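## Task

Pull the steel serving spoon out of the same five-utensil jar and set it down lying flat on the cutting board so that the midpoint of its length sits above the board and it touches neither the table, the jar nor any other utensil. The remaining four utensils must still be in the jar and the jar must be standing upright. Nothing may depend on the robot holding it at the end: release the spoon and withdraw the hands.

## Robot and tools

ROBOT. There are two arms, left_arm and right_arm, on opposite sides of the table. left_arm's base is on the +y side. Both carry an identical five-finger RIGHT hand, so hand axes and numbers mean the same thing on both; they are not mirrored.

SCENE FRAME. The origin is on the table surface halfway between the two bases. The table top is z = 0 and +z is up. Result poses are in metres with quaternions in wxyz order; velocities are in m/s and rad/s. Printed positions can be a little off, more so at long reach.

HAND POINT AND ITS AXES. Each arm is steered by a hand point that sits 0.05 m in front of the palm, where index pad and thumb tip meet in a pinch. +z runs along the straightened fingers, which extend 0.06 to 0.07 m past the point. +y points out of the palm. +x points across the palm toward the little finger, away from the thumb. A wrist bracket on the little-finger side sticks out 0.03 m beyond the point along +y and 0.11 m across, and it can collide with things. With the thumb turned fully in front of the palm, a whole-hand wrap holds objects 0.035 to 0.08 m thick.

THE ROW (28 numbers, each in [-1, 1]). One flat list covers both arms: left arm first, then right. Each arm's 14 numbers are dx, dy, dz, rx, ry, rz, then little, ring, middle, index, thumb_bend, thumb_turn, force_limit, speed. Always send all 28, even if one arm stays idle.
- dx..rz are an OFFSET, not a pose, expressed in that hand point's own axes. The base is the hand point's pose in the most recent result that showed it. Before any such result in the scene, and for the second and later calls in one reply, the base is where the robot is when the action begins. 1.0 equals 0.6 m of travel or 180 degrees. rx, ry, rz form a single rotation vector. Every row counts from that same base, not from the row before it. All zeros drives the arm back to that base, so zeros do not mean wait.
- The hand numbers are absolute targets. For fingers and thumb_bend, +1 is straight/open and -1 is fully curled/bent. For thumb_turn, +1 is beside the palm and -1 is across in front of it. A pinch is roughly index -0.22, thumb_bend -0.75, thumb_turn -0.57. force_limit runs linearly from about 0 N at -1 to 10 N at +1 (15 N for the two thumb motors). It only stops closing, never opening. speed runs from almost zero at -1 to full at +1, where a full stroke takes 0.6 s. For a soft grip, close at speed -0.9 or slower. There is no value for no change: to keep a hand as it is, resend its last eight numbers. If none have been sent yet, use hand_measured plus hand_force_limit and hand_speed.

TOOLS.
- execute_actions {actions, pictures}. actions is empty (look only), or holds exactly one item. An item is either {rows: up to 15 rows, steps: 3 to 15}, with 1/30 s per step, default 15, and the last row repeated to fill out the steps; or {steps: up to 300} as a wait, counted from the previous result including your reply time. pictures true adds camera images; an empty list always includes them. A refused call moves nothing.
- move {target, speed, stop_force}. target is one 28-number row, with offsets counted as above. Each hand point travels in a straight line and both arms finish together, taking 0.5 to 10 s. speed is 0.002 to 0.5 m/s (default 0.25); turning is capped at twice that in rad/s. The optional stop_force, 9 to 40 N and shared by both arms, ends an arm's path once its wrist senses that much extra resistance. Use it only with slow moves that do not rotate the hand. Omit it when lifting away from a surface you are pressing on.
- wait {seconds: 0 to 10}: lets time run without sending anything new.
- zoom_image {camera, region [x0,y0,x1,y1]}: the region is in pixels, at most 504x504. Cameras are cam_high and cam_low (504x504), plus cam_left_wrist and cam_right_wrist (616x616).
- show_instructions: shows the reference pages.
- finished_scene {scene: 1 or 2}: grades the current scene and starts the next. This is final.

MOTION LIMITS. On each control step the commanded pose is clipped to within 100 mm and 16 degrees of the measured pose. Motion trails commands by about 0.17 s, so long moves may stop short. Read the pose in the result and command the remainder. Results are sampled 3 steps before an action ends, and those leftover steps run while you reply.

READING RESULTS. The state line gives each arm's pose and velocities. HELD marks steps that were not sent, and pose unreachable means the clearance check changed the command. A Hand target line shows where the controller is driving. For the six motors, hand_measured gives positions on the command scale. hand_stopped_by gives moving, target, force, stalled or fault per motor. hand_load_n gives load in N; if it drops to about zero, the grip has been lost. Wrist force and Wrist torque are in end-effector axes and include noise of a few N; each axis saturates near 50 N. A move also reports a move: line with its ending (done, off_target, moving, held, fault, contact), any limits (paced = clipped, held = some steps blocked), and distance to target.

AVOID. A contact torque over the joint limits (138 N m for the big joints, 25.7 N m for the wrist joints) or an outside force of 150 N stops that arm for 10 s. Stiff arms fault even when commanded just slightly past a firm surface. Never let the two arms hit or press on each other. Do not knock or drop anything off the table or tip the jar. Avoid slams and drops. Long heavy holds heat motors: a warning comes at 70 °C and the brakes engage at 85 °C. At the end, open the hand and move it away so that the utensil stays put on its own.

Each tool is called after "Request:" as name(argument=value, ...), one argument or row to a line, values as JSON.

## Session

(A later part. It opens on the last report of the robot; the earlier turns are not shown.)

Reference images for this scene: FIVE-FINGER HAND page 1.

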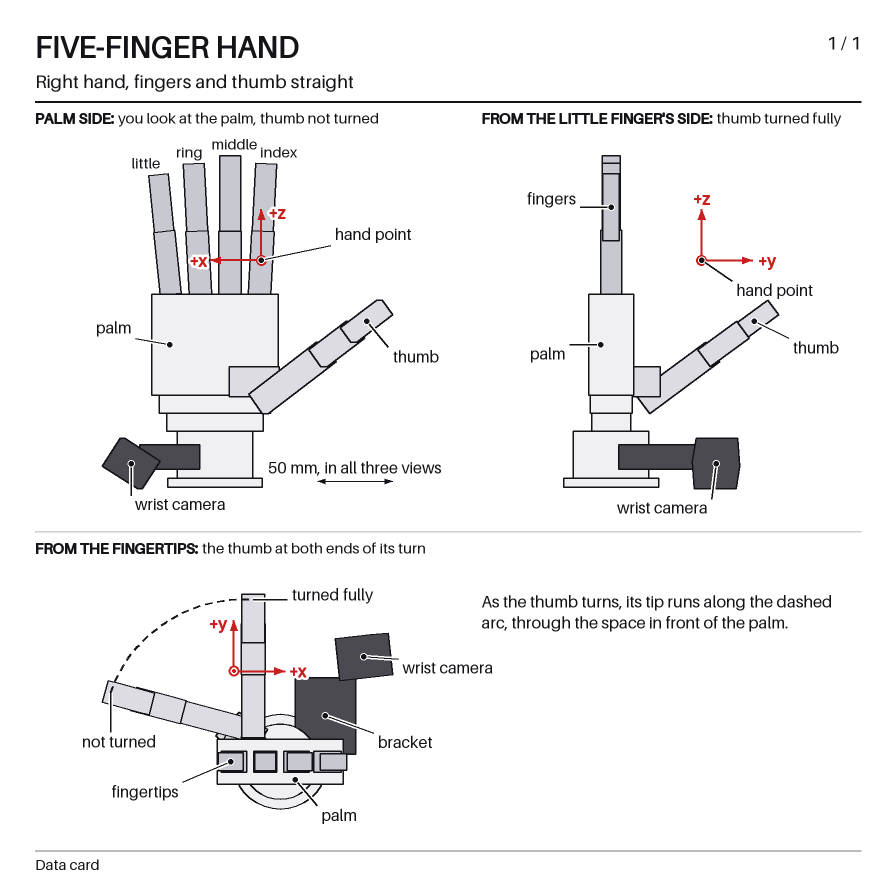

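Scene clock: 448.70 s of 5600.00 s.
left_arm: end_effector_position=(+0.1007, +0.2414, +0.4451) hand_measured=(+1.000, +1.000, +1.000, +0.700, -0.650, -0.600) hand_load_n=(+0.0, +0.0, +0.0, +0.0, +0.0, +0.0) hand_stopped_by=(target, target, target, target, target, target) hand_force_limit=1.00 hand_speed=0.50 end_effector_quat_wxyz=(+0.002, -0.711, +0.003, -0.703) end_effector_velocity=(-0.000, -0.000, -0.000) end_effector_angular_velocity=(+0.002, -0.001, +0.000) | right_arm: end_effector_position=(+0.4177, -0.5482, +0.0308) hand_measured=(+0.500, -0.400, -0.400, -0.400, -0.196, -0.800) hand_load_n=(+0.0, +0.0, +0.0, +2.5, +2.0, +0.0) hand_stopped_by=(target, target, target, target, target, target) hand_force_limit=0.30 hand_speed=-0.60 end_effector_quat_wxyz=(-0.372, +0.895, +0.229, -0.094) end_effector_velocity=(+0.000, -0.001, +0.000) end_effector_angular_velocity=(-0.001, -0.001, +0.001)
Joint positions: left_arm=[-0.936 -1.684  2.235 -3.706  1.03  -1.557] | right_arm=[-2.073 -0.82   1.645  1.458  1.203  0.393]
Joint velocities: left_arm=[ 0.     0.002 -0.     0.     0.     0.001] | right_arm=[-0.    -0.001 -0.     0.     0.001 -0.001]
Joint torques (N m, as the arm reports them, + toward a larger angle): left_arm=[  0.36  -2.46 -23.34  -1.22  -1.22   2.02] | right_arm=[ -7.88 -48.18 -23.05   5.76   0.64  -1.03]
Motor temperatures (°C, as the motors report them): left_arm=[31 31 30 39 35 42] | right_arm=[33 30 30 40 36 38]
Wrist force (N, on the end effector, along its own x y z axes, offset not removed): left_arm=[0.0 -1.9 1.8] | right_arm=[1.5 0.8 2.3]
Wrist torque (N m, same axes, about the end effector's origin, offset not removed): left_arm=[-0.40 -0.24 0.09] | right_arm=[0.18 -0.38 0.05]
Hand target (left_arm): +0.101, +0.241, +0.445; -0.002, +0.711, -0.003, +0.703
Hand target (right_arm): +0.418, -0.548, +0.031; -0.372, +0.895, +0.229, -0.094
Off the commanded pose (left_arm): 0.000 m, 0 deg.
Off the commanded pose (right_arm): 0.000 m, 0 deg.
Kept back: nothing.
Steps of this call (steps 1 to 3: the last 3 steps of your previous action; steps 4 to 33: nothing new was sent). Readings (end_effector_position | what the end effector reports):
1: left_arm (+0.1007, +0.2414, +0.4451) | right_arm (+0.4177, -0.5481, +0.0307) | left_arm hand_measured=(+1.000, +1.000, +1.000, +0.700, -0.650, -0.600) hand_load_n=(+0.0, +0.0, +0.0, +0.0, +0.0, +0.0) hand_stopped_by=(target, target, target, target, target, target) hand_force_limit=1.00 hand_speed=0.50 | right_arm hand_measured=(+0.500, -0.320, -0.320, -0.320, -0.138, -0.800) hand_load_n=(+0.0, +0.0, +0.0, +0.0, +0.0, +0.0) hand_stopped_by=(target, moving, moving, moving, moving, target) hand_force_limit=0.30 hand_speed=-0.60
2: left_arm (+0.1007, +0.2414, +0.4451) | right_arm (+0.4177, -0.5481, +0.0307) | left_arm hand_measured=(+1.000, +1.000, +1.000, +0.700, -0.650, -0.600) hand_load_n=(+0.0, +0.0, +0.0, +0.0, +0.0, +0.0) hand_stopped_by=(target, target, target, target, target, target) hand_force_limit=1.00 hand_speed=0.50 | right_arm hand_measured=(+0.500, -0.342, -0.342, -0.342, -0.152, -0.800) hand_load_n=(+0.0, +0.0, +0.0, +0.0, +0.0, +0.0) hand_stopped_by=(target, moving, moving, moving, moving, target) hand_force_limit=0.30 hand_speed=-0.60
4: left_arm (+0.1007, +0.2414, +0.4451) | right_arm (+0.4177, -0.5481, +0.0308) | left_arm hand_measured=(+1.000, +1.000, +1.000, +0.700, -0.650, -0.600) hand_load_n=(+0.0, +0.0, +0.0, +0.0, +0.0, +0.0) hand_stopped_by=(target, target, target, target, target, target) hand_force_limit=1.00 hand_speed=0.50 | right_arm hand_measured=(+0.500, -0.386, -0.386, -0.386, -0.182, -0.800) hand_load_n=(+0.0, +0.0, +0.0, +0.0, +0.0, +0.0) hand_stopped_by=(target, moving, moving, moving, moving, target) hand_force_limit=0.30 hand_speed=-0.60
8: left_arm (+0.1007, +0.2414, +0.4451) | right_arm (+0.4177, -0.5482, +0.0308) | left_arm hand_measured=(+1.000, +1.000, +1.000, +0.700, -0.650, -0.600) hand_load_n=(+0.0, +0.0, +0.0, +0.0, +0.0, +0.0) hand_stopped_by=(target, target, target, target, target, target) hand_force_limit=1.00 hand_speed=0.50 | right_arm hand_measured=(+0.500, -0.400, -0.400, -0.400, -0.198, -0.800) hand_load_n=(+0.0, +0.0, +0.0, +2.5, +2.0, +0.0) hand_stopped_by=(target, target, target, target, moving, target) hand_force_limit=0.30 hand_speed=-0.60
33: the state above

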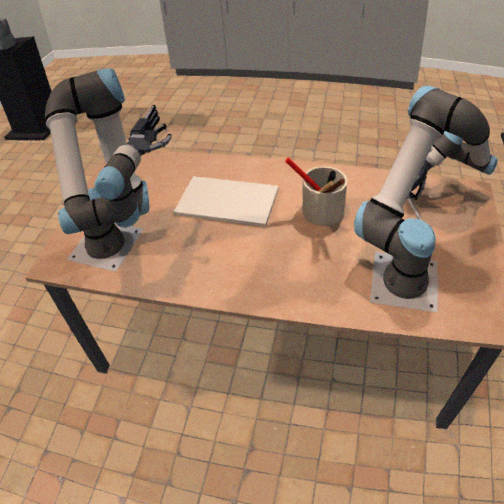

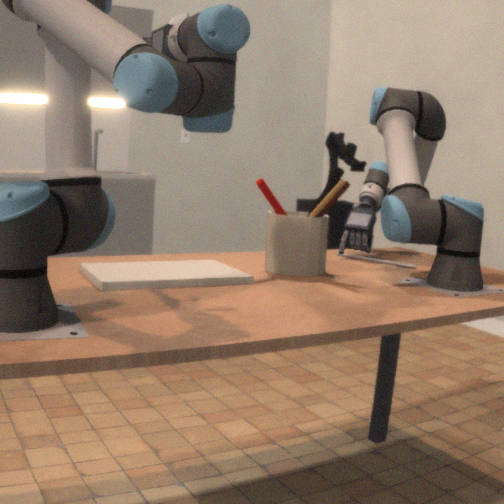

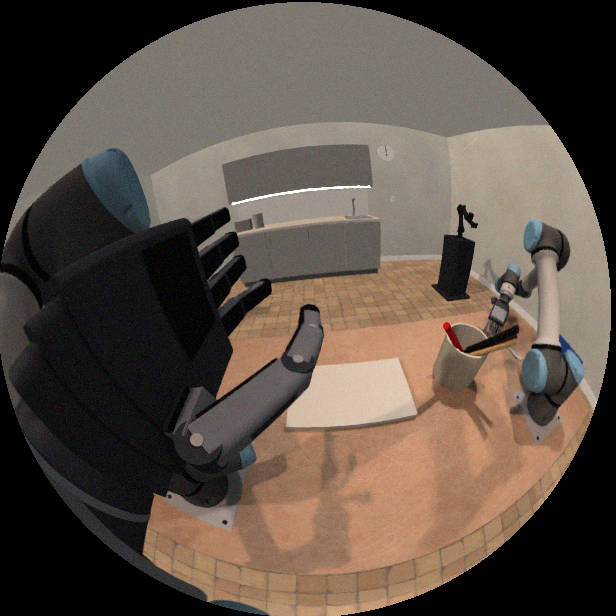

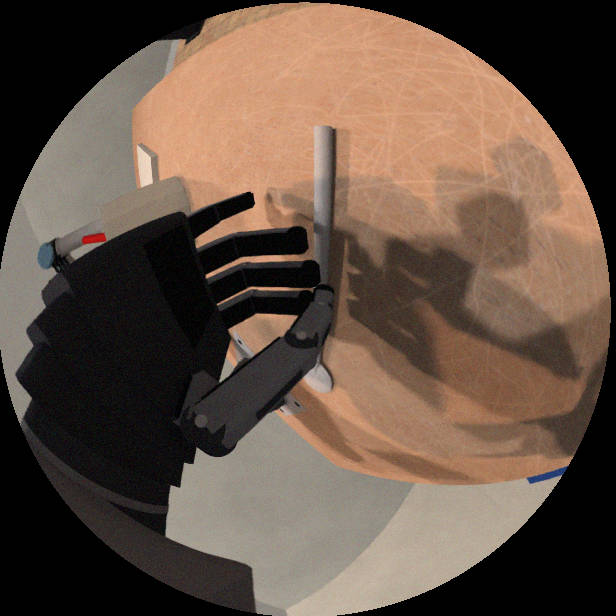

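Request:
move(
  target=[0,0,0,0,0,0,1,1,1,0.7,-0.65,-0.6,1,0.5, 0,-0.05,-0.05,0.139,0,0,0.5,0.5,0.5,0.5,-0.57,-0.6,1,0.5],
  speed=0.1,
)

Request:
move(
  target=[0,0,0,0,0,0,1,1,1,0.7,-0.65,-0.6,1,0.5, 0,0,0,0,-0.047,0.130,0.5,0.5,0.5,0.5,-0.57,-0.6,1,0.5],
  speed=0.1,
)

Scene clock: 451.57 s of 5600.00 s.
left_arm: end_effector_position=(+0.1007, +0.2414, +0.4451) hand_measured=(+1.000, +1.000, +1.000, +0.700, -0.650, -0.600) hand_load_n=(+0.0, +0.0, +0.0, +0.0, +0.0, +0.0) hand_stopped_by=(target, target, target, target, target, target) hand_force_limit=1.00 hand_speed=0.50 end_effector_quat_wxyz=(+0.002, -0.711, +0.003, -0.703) end_effector_velocity=(-0.000, -0.000, +0.000) end_effector_angular_velocity=(-0.001, -0.001, -0.001) | right_arm: end_effector_position=(+0.4176, -0.5482, +0.0731) hand_measured=(+0.500, +0.500, +0.500, +0.500, -0.570, -0.600) hand_load_n=(+0.0, +0.0, +0.0, +0.0, +0.0, +0.0) hand_stopped_by=(target, target, target, target, target, target) hand_force_limit=1.00 hand_speed=0.50 end_effector_quat_wxyz=(-0.556, +0.793, +0.204, -0.142) end_effector_velocity=(-0.000, -0.000, +0.001) end_effector_angular_velocity=(+0.014, +0.007, -0.000)
Joint positions: left_arm=[-0.936 -1.684  2.235 -3.706  1.03  -1.557] | right_arm=[-2.147 -0.674  1.565  1.866  1.143  0.165]
Joint velocities: left_arm=[-0.     0.001  0.    -0.    -0.001 -0.001] | right_arm=[-0.002  0.005 -0.001  0.013 -0.001 -0.008]
Joint torques (N m, as the arm reports them, + toward a larger angle): left_arm=[  0.73  -2.63 -23.25  -1.14  -1.15   2.1 ] | right_arm=[-12.96 -33.81 -21.93   5.12  -2.01  -2.41]
Motor temperatures (°C, as the motors report them): left_arm=[31 31 30 39 35 42] | right_arm=[33 30 30 40 36 38]
Wrist force (N, on the end effector, along its own x y z axes, offset not removed): left_arm=[0.2 -1.3 0.1] | right_arm=[1.8 2.7 3.2]
Wrist torque (N m, same axes, about the end effector's origin, offset not removed): left_arm=[-0.22 -0.32 0.06] | right_arm=[0.42 -0.50 0.17]
Hand target (left_arm): +0.101, +0.241, +0.445; -0.002, +0.711, -0.003, +0.703
Hand target (right_arm): +0.418, -0.548, +0.073; -0.557, +0.793, +0.203, -0.142
Off the commanded pose (left_arm): 0.000 m, 0 deg.
Off the commanded pose (right_arm): 0.000 m, 0 deg.
Kept back: nothing.
move: done

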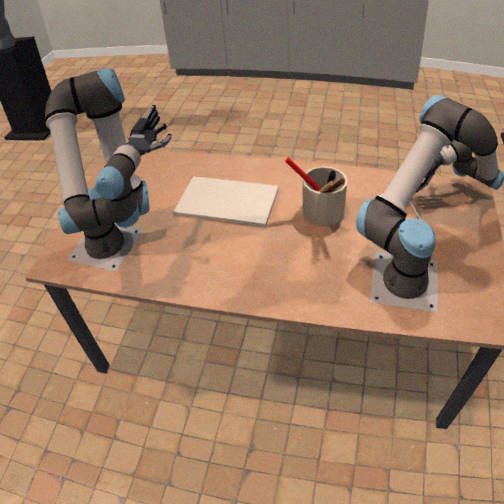

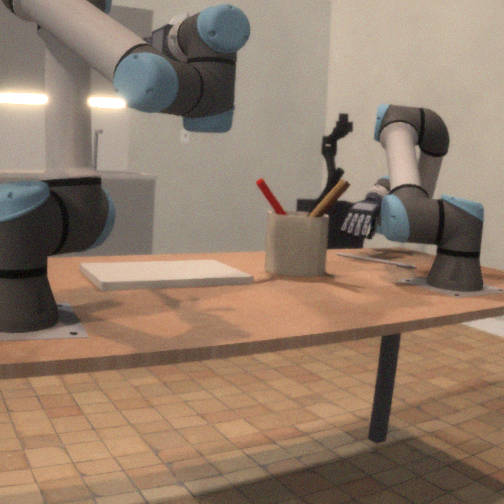

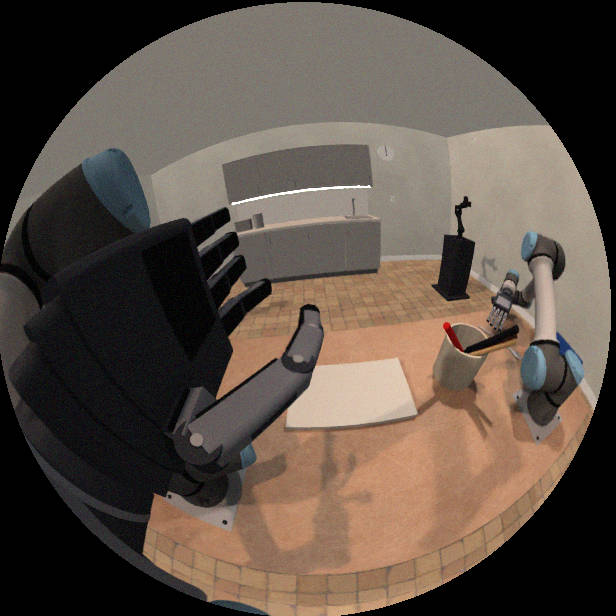

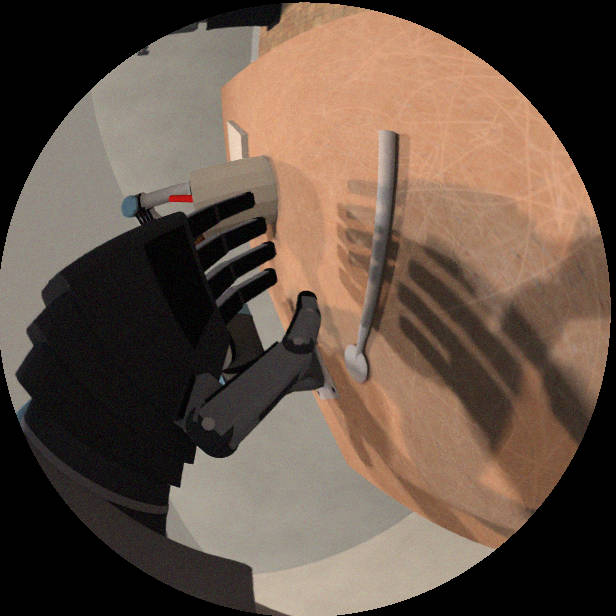

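Scene clock: 454.17 s of 5600.00 s.
left_arm: end_effector_position=(+0.1007, +0.2414, +0.4451) hand_measured=(+1.000, +1.000, +1.000, +0.700, -0.650, -0.600) hand_load_n=(+0.0, +0.0, +0.0, +0.0, +0.0, +0.0) hand_stopped_by=(target, target, target, target, target, target) hand_force_limit=1.00 hand_speed=0.50 end_effector_quat_wxyz=(+0.002, -0.711, +0.003, -0.703) end_effector_velocity=(-0.000, +0.000, -0.000) end_effector_angular_velocity=(+0.001, -0.000, +0.001) | right_arm: end_effector_position=(+0.4177, -0.5483, +0.0731) hand_measured=(+0.500, +0.500, +0.500, +0.500, -0.570, -0.600) hand_load_n=(+0.0, +0.0, +0.0, +0.0, +0.0, +0.0) hand_stopped_by=(target, target, target, target, target, target) hand_force_limit=1.00 hand_speed=0.50 end_effector_quat_wxyz=(-0.500, +0.806, +0.079, -0.308) end_effector_velocity=(+0.000, +0.000, -0.000) end_effector_angular_velocity=(-0.006, +0.012, -0.001)
Joint positions: left_arm=[-0.936 -1.684  2.235 -3.706  1.03  -1.557] | right_arm=[-2.059 -0.572  1.431  1.942  1.196  0.584]
Joint velocities: left_arm=[ 0.     0.001 -0.    -0.     0.001  0.001] | right_arm=[ 0.002  0.004 -0.004  0.003  0.001  0.013]
Joint torques (N m, as the arm reports them, + toward a larger angle): left_arm=[  0.33  -2.31 -23.14  -1.16  -1.26   2.09] | right_arm=[ 14.43 -36.62 -20.97   4.83   2.04   2.44]
Motor temperatures (°C, as the motors report them): left_arm=[31 31 30 39 35 42] | right_arm=[33 30 30 40 36 38]
Wrist force (N, on the end effector, along its own x y z axes, offset not removed): left_arm=[-0.4 -0.9 0.9] | right_arm=[2.6 1.5 2.2]
Wrist torque (N m, same axes, about the end effector's origin, offset not removed): left_arm=[-0.11 -0.23 0.09] | right_arm=[0.29 -0.65 0.19]
Hand target (left_arm): +0.101, +0.241, +0.445; -0.002, +0.711, -0.003, +0.703
Hand target (right_arm): +0.418, -0.548, +0.073; -0.499, +0.806, +0.079, -0.309
Off the commanded pose (left_arm): 0.000 m, 0 deg.
Off the commanded pose (right_arm): 0.000 m, 0 deg.
Kept back: nothing.
move: done

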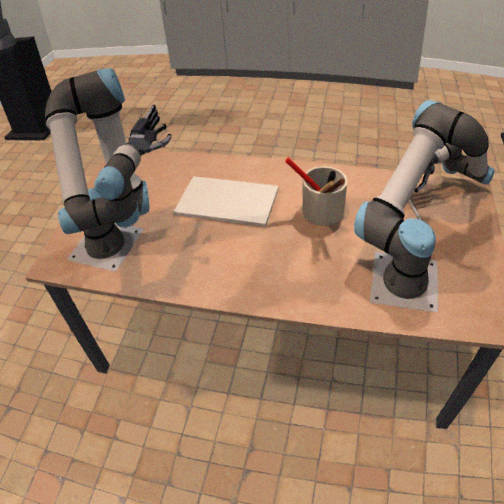

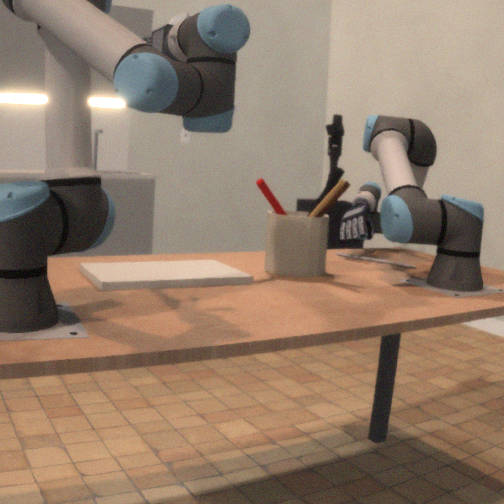

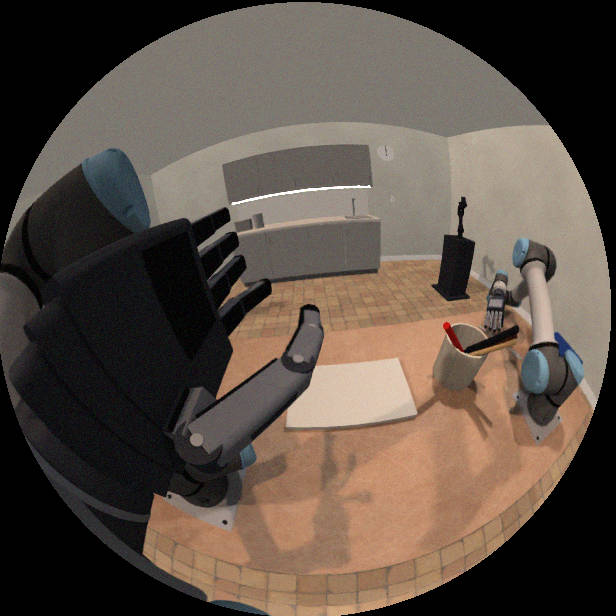

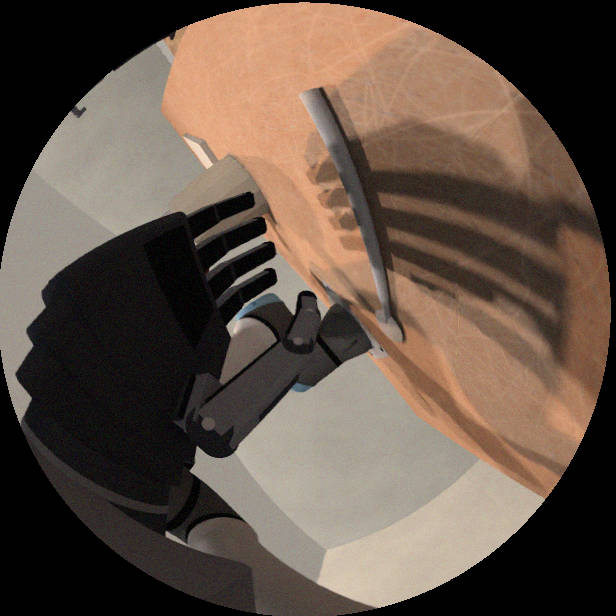

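Request:
move(
  target=[0,0,0,0,0,0,1,1,1,0.7,-0.65,-0.6,1,0.5, 0,0,0,0,0.094,-0.260,0.5,0.5,0.5,0.5,-0.57,-0.6,1,0.5],
  speed=0.1,
)

Scene clock: 459.17 s of 5600.00 s.
left_arm: end_effector_position=(+0.1007, +0.2414, +0.4451) hand_measured=(+1.000, +1.000, +1.000, +0.700, -0.650, -0.600) hand_load_n=(+0.0, +0.0, +0.0, +0.0, +0.0, +0.0) hand_stopped_by=(target, target, target, target, target, target) hand_force_limit=1.00 hand_speed=0.50 end_effector_quat_wxyz=(+0.002, -0.711, +0.003, -0.703) end_effector_velocity=(-0.000, -0.000, -0.000) end_effector_angular_velocity=(+0.001, -0.003, -0.000) | right_arm: end_effector_position=(+0.4175, -0.5481, +0.0730) hand_measured=(+0.500, +0.500, +0.500, +0.500, -0.570, -0.600) hand_load_n=(+0.0, +0.0, +0.0, +0.0, +0.0, +0.0) hand_stopped_by=(target, target, target, target, target, target) hand_force_limit=1.00 hand_speed=0.50 end_effector_quat_wxyz=(-0.587, +0.744, +0.319, +0.032) end_effector_velocity=(+0.000, +0.001, +0.000) end_effector_angular_velocity=(+0.008, -0.013, +0.001)
Joint positions: left_arm=[-0.936 -1.684  2.235 -3.706  1.03  -1.557] | right_arm=[-2.257 -0.73   1.706  1.811  1.099 -0.293]
Joint velocities: left_arm=[ 0.     0.002  0.     0.001 -0.    -0.001] | right_arm=[-0.003 -0.001  0.005 -0.001 -0.002 -0.017]
Joint torques (N m, as the arm reports them, + toward a larger angle): left_arm=[  0.18  -2.56 -23.45  -1.27  -1.24   2.15] | right_arm=[-14.91 -49.87  -0.73  -0.36  -2.26  -2.32]
Motor temperatures (°C, as the motors report them): left_arm=[31 31 30 39 35 42] | right_arm=[33 30 30 40 36 38]
Wrist force (N, on the end effector, along its own x y z axes, offset not removed): left_arm=[0.6 -1.0 0.7] | right_arm=[1.1 1.9 1.1]
Wrist torque (N m, same axes, about the end effector's origin, offset not removed): left_arm=[-0.17 -0.37 0.09] | right_arm=[0.39 -0.35 0.06]
Hand target (left_arm): +0.101, +0.241, +0.445; -0.002, +0.711, -0.003, +0.703
Hand target (right_arm): +0.418, -0.548, +0.073; -0.587, +0.744, +0.319, +0.033
Off the commanded pose (left_arm): 0.000 m, 0 deg.
Off the commanded pose (right_arm): 0.000 m, 0 deg.
Kept back: nothing.
move: done

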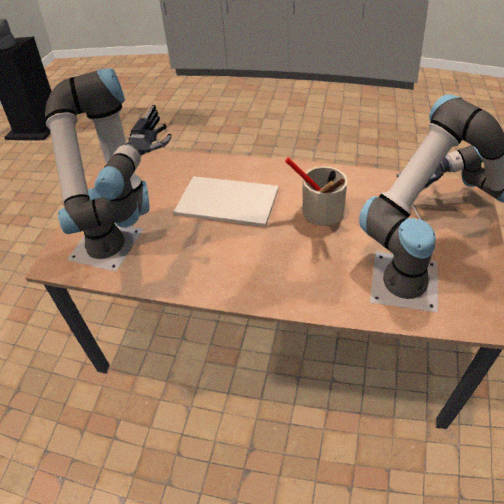

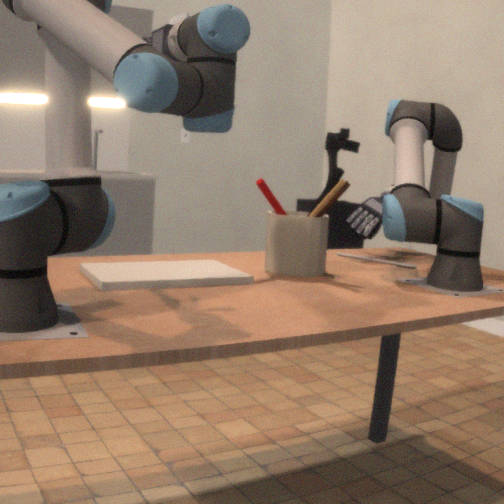

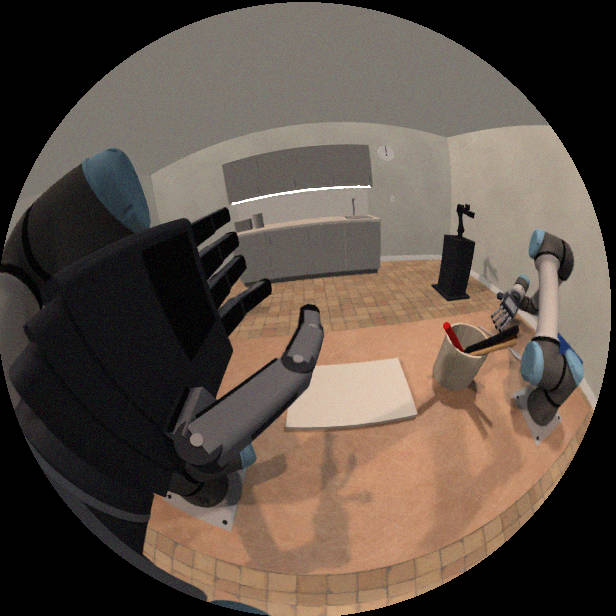

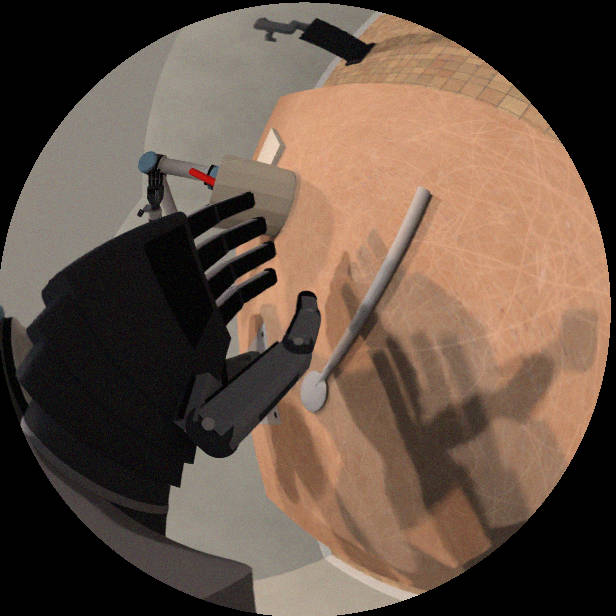

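Request:
move(
  target=[0,0,0,0,0,0,1,1,1,0.7,-0.65,-0.6,1,0.5, -0.063,0.05,0.022,0,0,0,0.5,0.5,0.5,0.5,-0.57,-0.6,1,0.5],
  speed=0.05,
)

Scene clock: 460.87 s of 5600.00 s.
left_arm: end_effector_position=(+0.1007, +0.2414, +0.4451) hand_measured=(+1.000, +1.000, +1.000, +0.700, -0.650, -0.600) hand_load_n=(+0.0, +0.0, +0.0, +0.0, +0.0, +0.0) hand_stopped_by=(target, target, target, target, target, target) hand_force_limit=1.00 hand_speed=0.50 end_effector_quat_wxyz=(+0.002, -0.711, +0.003, -0.703) end_effector_velocity=(+0.000, +0.000, -0.000) end_effector_angular_velocity=(-0.000, +0.001, +0.001) | right_arm: end_effector_position=(+0.3987, -0.5559, +0.0277) hand_measured=(+0.500, +0.500, +0.500, +0.500, -0.570, -0.600) hand_load_n=(+0.0, +0.0, +0.0, +0.0, +0.0, +0.0) hand_stopped_by=(target, target, target, target, target, target) hand_force_limit=1.00 hand_speed=0.50 end_effector_quat_wxyz=(-0.587, +0.744, +0.319, +0.032) end_effector_velocity=(-0.001, +0.000, -0.002) end_effector_angular_velocity=(+0.000, +0.001, +0.003)
Joint positions: left_arm=[-0.936 -1.684  2.235 -3.706  1.03  -1.557] | right_arm=[-2.294 -0.655  1.733  1.714  1.134 -0.307]
Joint velocities: left_arm=[ 0.001 -0.001  0.    -0.    -0.     0.   ] | right_arm=[ 0.     0.005  0.001 -0.005  0.003 -0.001]
Joint torques (N m, as the arm reports them, + toward a larger angle): left_arm=[  0.79  -2.57 -23.43  -1.3   -1.25   2.17] | right_arm=[-13.49 -29.     0.38  -0.14   1.71  -2.07]
Motor temperatures (°C, as the motors report them): left_arm=[31 31 30 39 35 42] | right_arm=[33 30 30 40 36 38]
Wrist force (N, on the end effector, along its own x y z axes, offset not removed): left_arm=[0.1 -0.9 0.7] | right_arm=[0.6 1.1 3.4]
Wrist torque (N m, same axes, about the end effector's origin, offset not removed): left_arm=[-0.14 -0.32 0.08] | right_arm=[0.16 -0.33 0.04]
Hand target (left_arm): +0.101, +0.241, +0.445; -0.002, +0.711, -0.003, +0.703
Hand target (right_arm): +0.399, -0.556, +0.027; -0.587, +0.744, +0.319, +0.032
Off the commanded pose (left_arm): 0.000 m, 0 deg.
Off the commanded pose (right_arm): 0.000 m, 0 deg.
Kept back: nothing.
move: done

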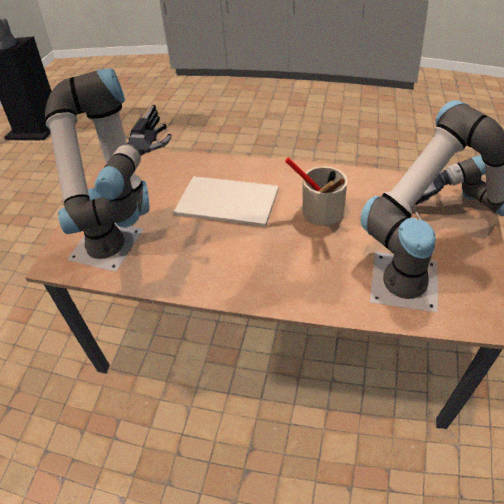

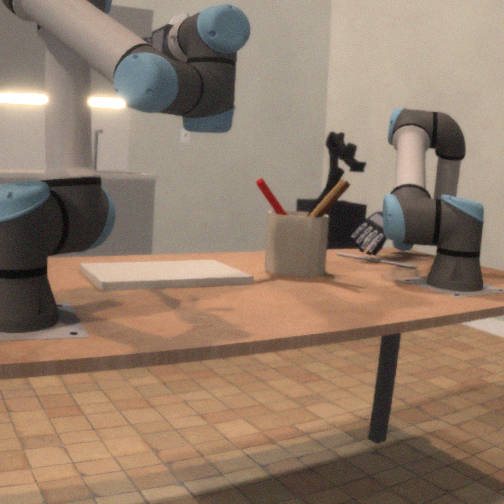

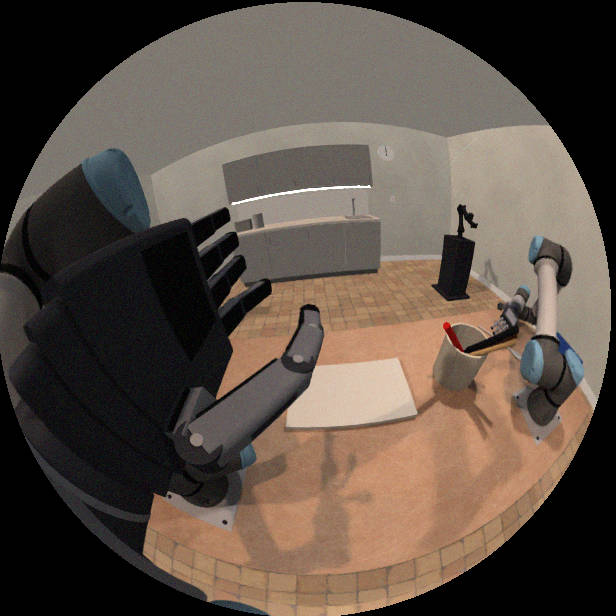

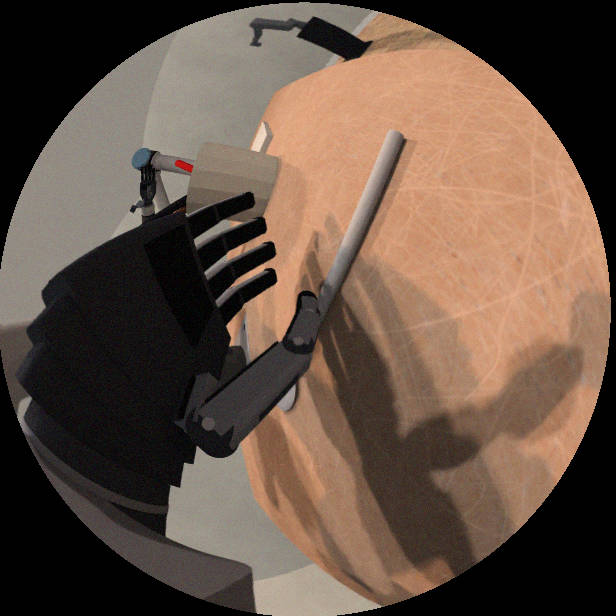

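Request:
move(
  target=[0,0,0,0,0,0,1,1,1,0.7,-0.65,-0.6,1,0.5, -0.010,0.025,-0.004,0,0,0,0.5,0.5,0.5,0.5,-0.57,-0.6,1,0.5],
  speed=0.01,
  stop_force=10,
)

Request:
execute_actions(
  actions=[
    {"rows":[[0,0,0,0,0,0,1,1,1,0.7,-0.65,-0.6,1,0.5, 0,0,0,0,0,0,0.5,0.5,0.5,-0.8,-0.57,-0.6,1,-0.6]],"steps":15},
  ],
)

Request:
wait(
  seconds=1,
)

Scene clock: 462.93 s of 5600.00 s.
left_arm: end_effector_position=(+0.1007, +0.2414, +0.4451) hand_measured=(+1.000, +1.000, +1.000, +0.700, -0.650, -0.600) hand_load_n=(+0.0, +0.0, +0.0, +0.0, +0.0, +0.0) hand_stopped_by=(target, target, target, target, target, target) hand_force_limit=1.00 hand_speed=0.50 end_effector_quat_wxyz=(+0.002, -0.711, +0.003, -0.703) end_effector_velocity=(-0.000, -0.000, -0.000) end_effector_angular_velocity=(-0.000, -0.000, -0.001) | right_arm: end_effector_position=(+0.4025, -0.5622, +0.0138) hand_measured=(+0.500, +0.500, +0.500, +0.500, -0.570, -0.600) hand_load_n=(+0.0, +0.0, +0.0, +0.0, +0.0, +0.0) hand_stopped_by=(target, target, target, target, target, target) hand_force_limit=1.00 hand_speed=0.50 end_effector_quat_wxyz=(-0.586, +0.744, +0.319, +0.033) end_effector_velocity=(+0.001, -0.001, -0.002) end_effector_angular_velocity=(-0.000, -0.002, -0.002)
Joint positions: left_arm=[-0.936 -1.684  2.235 -3.706  1.03  -1.557] | right_arm=[-2.298 -0.619  1.705  1.706  1.138 -0.309]
Joint velocities: left_arm=[ 0.     0.     0.    -0.    -0.001 -0.   ] | right_arm=[-0.001  0.006 -0.006 -0.002 -0.001 -0.001]
Joint torques (N m, as the arm reports them, + toward a larger angle): left_arm=[ -0.04  -2.17 -23.35  -1.23  -1.3    2.15] | right_arm=[-19.27  31.45  -7.1   -3.43   1.69  -1.93]
Motor temperatures (°C, as the motors report them): left_arm=[31 31 30 39 35 42] | right_arm=[33 30 30 40 36 38]
Wrist force (N, on the end effector, along its own x y z axes, offset not removed): left_arm=[1.1 -1.5 0.6] | right_arm=[1.5 2.1 1.9]
Wrist torque (N m, same axes, about the end effector's origin, offset not removed): left_arm=[-0.16 -0.45 0.15] | right_arm=[0.35 -0.45 0.15]
Hand target (left_arm): +0.101, +0.241, +0.445; -0.002, +0.711, -0.003, +0.703
Hand target (right_arm): +0.402, -0.562, +0.013; -0.587, +0.744, +0.319, +0.032
Off the commanded pose (left_arm): 0.000 m, 0 deg.
Off the commanded pose (right_arm): 0.001 m, 0 deg.
Kept back: nothing.
move: done

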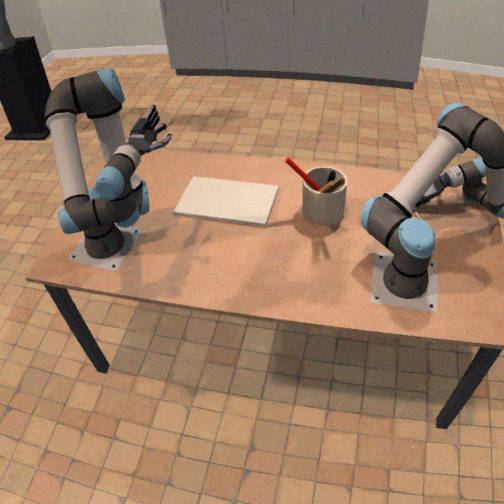

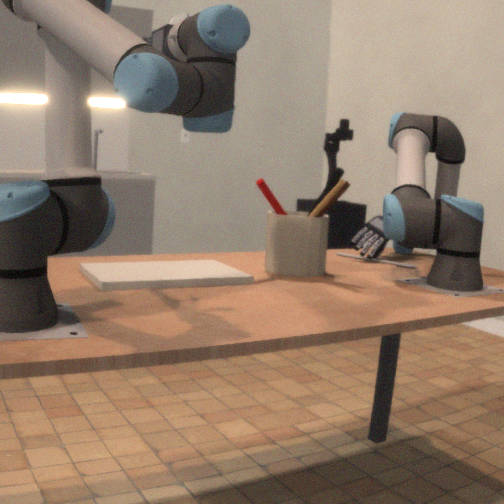

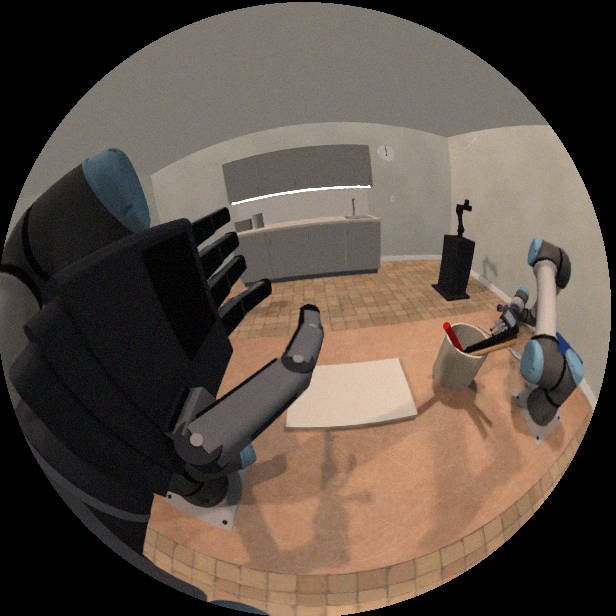

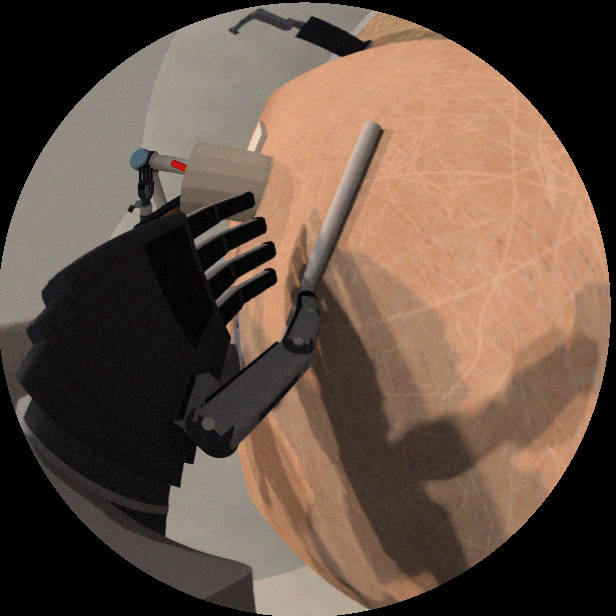

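Scene clock: 473.00 s of 5600.00 s.
left_arm: end_effector_position=(+0.1007, +0.2414, +0.4451) hand_measured=(+1.000, +1.000, +1.000, +0.700, -0.650, -0.600) hand_load_n=(+0.0, +0.0, +0.0, +0.0, +0.0, +0.0) hand_stopped_by=(target, target, target, target, target, target) hand_force_limit=1.00 hand_speed=0.50 end_effector_quat_wxyz=(+0.002, -0.711, +0.003, -0.703) end_effector_velocity=(-0.001, -0.000, +0.000) end_effector_angular_velocity=(+0.000, -0.000, -0.003) | right_arm: end_effector_position=(+0.4027, -0.5624, +0.0142) hand_measured=(+0.500, +0.500, +0.500, -0.124, -0.568, -0.600) hand_load_n=(+0.0, +0.0, +0.0, +10.0, +2.0, -0.5) hand_stopped_by=(target, target, target, force, target, target) hand_force_limit=1.00 hand_speed=-0.60 end_effector_quat_wxyz=(-0.586, +0.744, +0.319, +0.033) end_effector_velocity=(-0.000, -0.000, -0.000) end_effector_angular_velocity=(+0.001, -0.000, -0.001)
Joint positions: left_arm=[-0.936 -1.684  2.235 -3.706  1.03  -1.557] | right_arm=[-2.298 -0.62   1.705  1.706  1.138 -0.309]
Joint velocities: left_arm=[-0.002 -0.    -0.     0.001 -0.001  0.   ] | right_arm=[-0.001  0.001  0.    -0.    -0.    -0.001]
Joint torques (N m, as the arm reports them, + toward a larger angle): left_arm=[  0.29  -2.59 -24.16  -1.39  -1.44   2.17] | right_arm=[  0.38 -39.84  -9.41   2.68  -0.07  -0.08]
Motor temperatures (°C, as the motors report them): left_arm=[31 31 30 39 35 42] | right_arm=[33 30 30 40 36 38]
Wrist force (N, on the end effector, along its own x y z axes, offset not removed): left_arm=[-0.3 -0.8 0.9] | right_arm=[3.0 -0.4 0.6]
Wrist torque (N m, same axes, about the end effector's origin, offset not removed): left_arm=[-0.14 -0.20 0.04] | right_arm=[0.38 -0.41 0.20]
Hand target (left_arm): +0.101, +0.241, +0.445; -0.002, +0.711, -0.003, +0.703
Hand target (right_arm): +0.403, -0.562, +0.014; -0.586, +0.744, +0.319, +0.033
Off the commanded pose (left_arm): 0.000 m, 0 deg.
Off the commanded pose (right_arm): 0.001 m, 0 deg.
FORCE FAULT: contact force on the right arm reached its limit, and that arm stopped for 10 seconds. The contact can be on any part of that arm, not only on its tool. That arm's remaining commands of this call were not run. That arm holds still and accepts commands again. Move the arm away from the contact; if what it grips holds it there, let go first. Pushing or pulling that hard again can fault the arm again.
Kept back: nothing.
The stop of the right arm began at step 2 of this call (marked STOPPED below). From that step on that arm followed nothing that you had sent. 14 of its steps, steps kept back included, did not run and will not run. The other arm was sent all steps of this action in this call, none kept back. Nothing is kept back now.
Steps of this call (steps 1 to 12: the first 12 steps of this action; steps 13 to 15: the last 3 steps of this action, not kept back; steps 16 to 302: the stop continued). Readings (end_effector_position | what the end effector reports):
1: left_arm (+0.1007, +0.2414, +0.4451) | right_arm (+0.4025, -0.5623, +0.0137) | left_arm hand_measured=(+1.000, +1.000, +1.000, +0.700, -0.650, -0.600) hand_load_n=(+0.0, +0.0, +0.0, +0.0, +0.0, +0.0) hand_stopped_by=(target, target, target, target, target, target) hand_force_limit=1.00 hand_speed=0.50 | right_arm hand_measured=(+0.500, +0.500, +0.500, +0.500, -0.570, -0.600) hand_load_n=(+0.0, +0.0, +0.0, +0.0, +0.0, +0.0) hand_stopped_by=(target, target, target, moving, target, target) hand_force_limit=1.00 hand_speed=-0.60
2: left_arm (+0.1007, +0.2414, +0.4451) | right_arm (+0.4026, -0.5623, +0.0139) | left_arm hand_measured=(+1.000, +1.000, +1.000, +0.700, -0.650, -0.600) hand_load_n=(+0.0, +0.0, +0.0, +0.0, +0.0, +0.0) hand_stopped_by=(target, target, target, target, target, target) hand_force_limit=1.00 hand_speed=0.50 | right_arm hand_measured=(+0.500, +0.500, +0.500, +0.500, -0.570, -0.600) hand_load_n=(+0.0, +0.0, +0.0, +0.0, +0.0, +0.0) hand_stopped_by=(target, target, target, moving, target, target) hand_force_limit=1.00 hand_speed=-0.60 STOPPED (the right arm)
4: left_arm (+0.1007, +0.2414, +0.4451) | right_arm (+0.4026, -0.5624, +0.0141) | left_arm hand_measured=(+1.000, +1.000, +1.000, +0.700, -0.650, -0.600) hand_load_n=(+0.0, +0.0, +0.0, +0.0, +0.0, +0.0) hand_stopped_by=(target, target, target, target, target, target) hand_force_limit=1.00 hand_speed=0.50 | right_arm hand_measured=(+0.500, +0.500, +0.500, +0.480, -0.570, -0.600) hand_load_n=(+0.0, +0.0, +0.0, +0.0, +0.0, +0.0) hand_stopped_by=(target, target, target, moving, target, target) hand_force_limit=1.00 hand_speed=-0.60
8: left_arm (+0.1007, +0.2414, +0.4451) | right_arm (+0.4027, -0.5624, +0.0142) | left_arm hand_measured=(+1.000, +1.000, +1.000, +0.700, -0.650, -0.600) hand_load_n=(+0.0, +0.0, +0.0, +0.0, +0.0, +0.0) hand_stopped_by=(target, target, target, target, target, target) hand_force_limit=1.00 hand_speed=0.50 | right_arm hand_measured=(+0.500, +0.500, +0.500, +0.390, -0.570, -0.600) hand_load_n=(+0.0, +0.0, +0.0, +0.0, +0.0, +0.0) hand_stopped_by=(target, target, target, moving, target, target) hand_force_limit=1.00 hand_speed=-0.60
302: the state above

not run: a fault stop came before this call.


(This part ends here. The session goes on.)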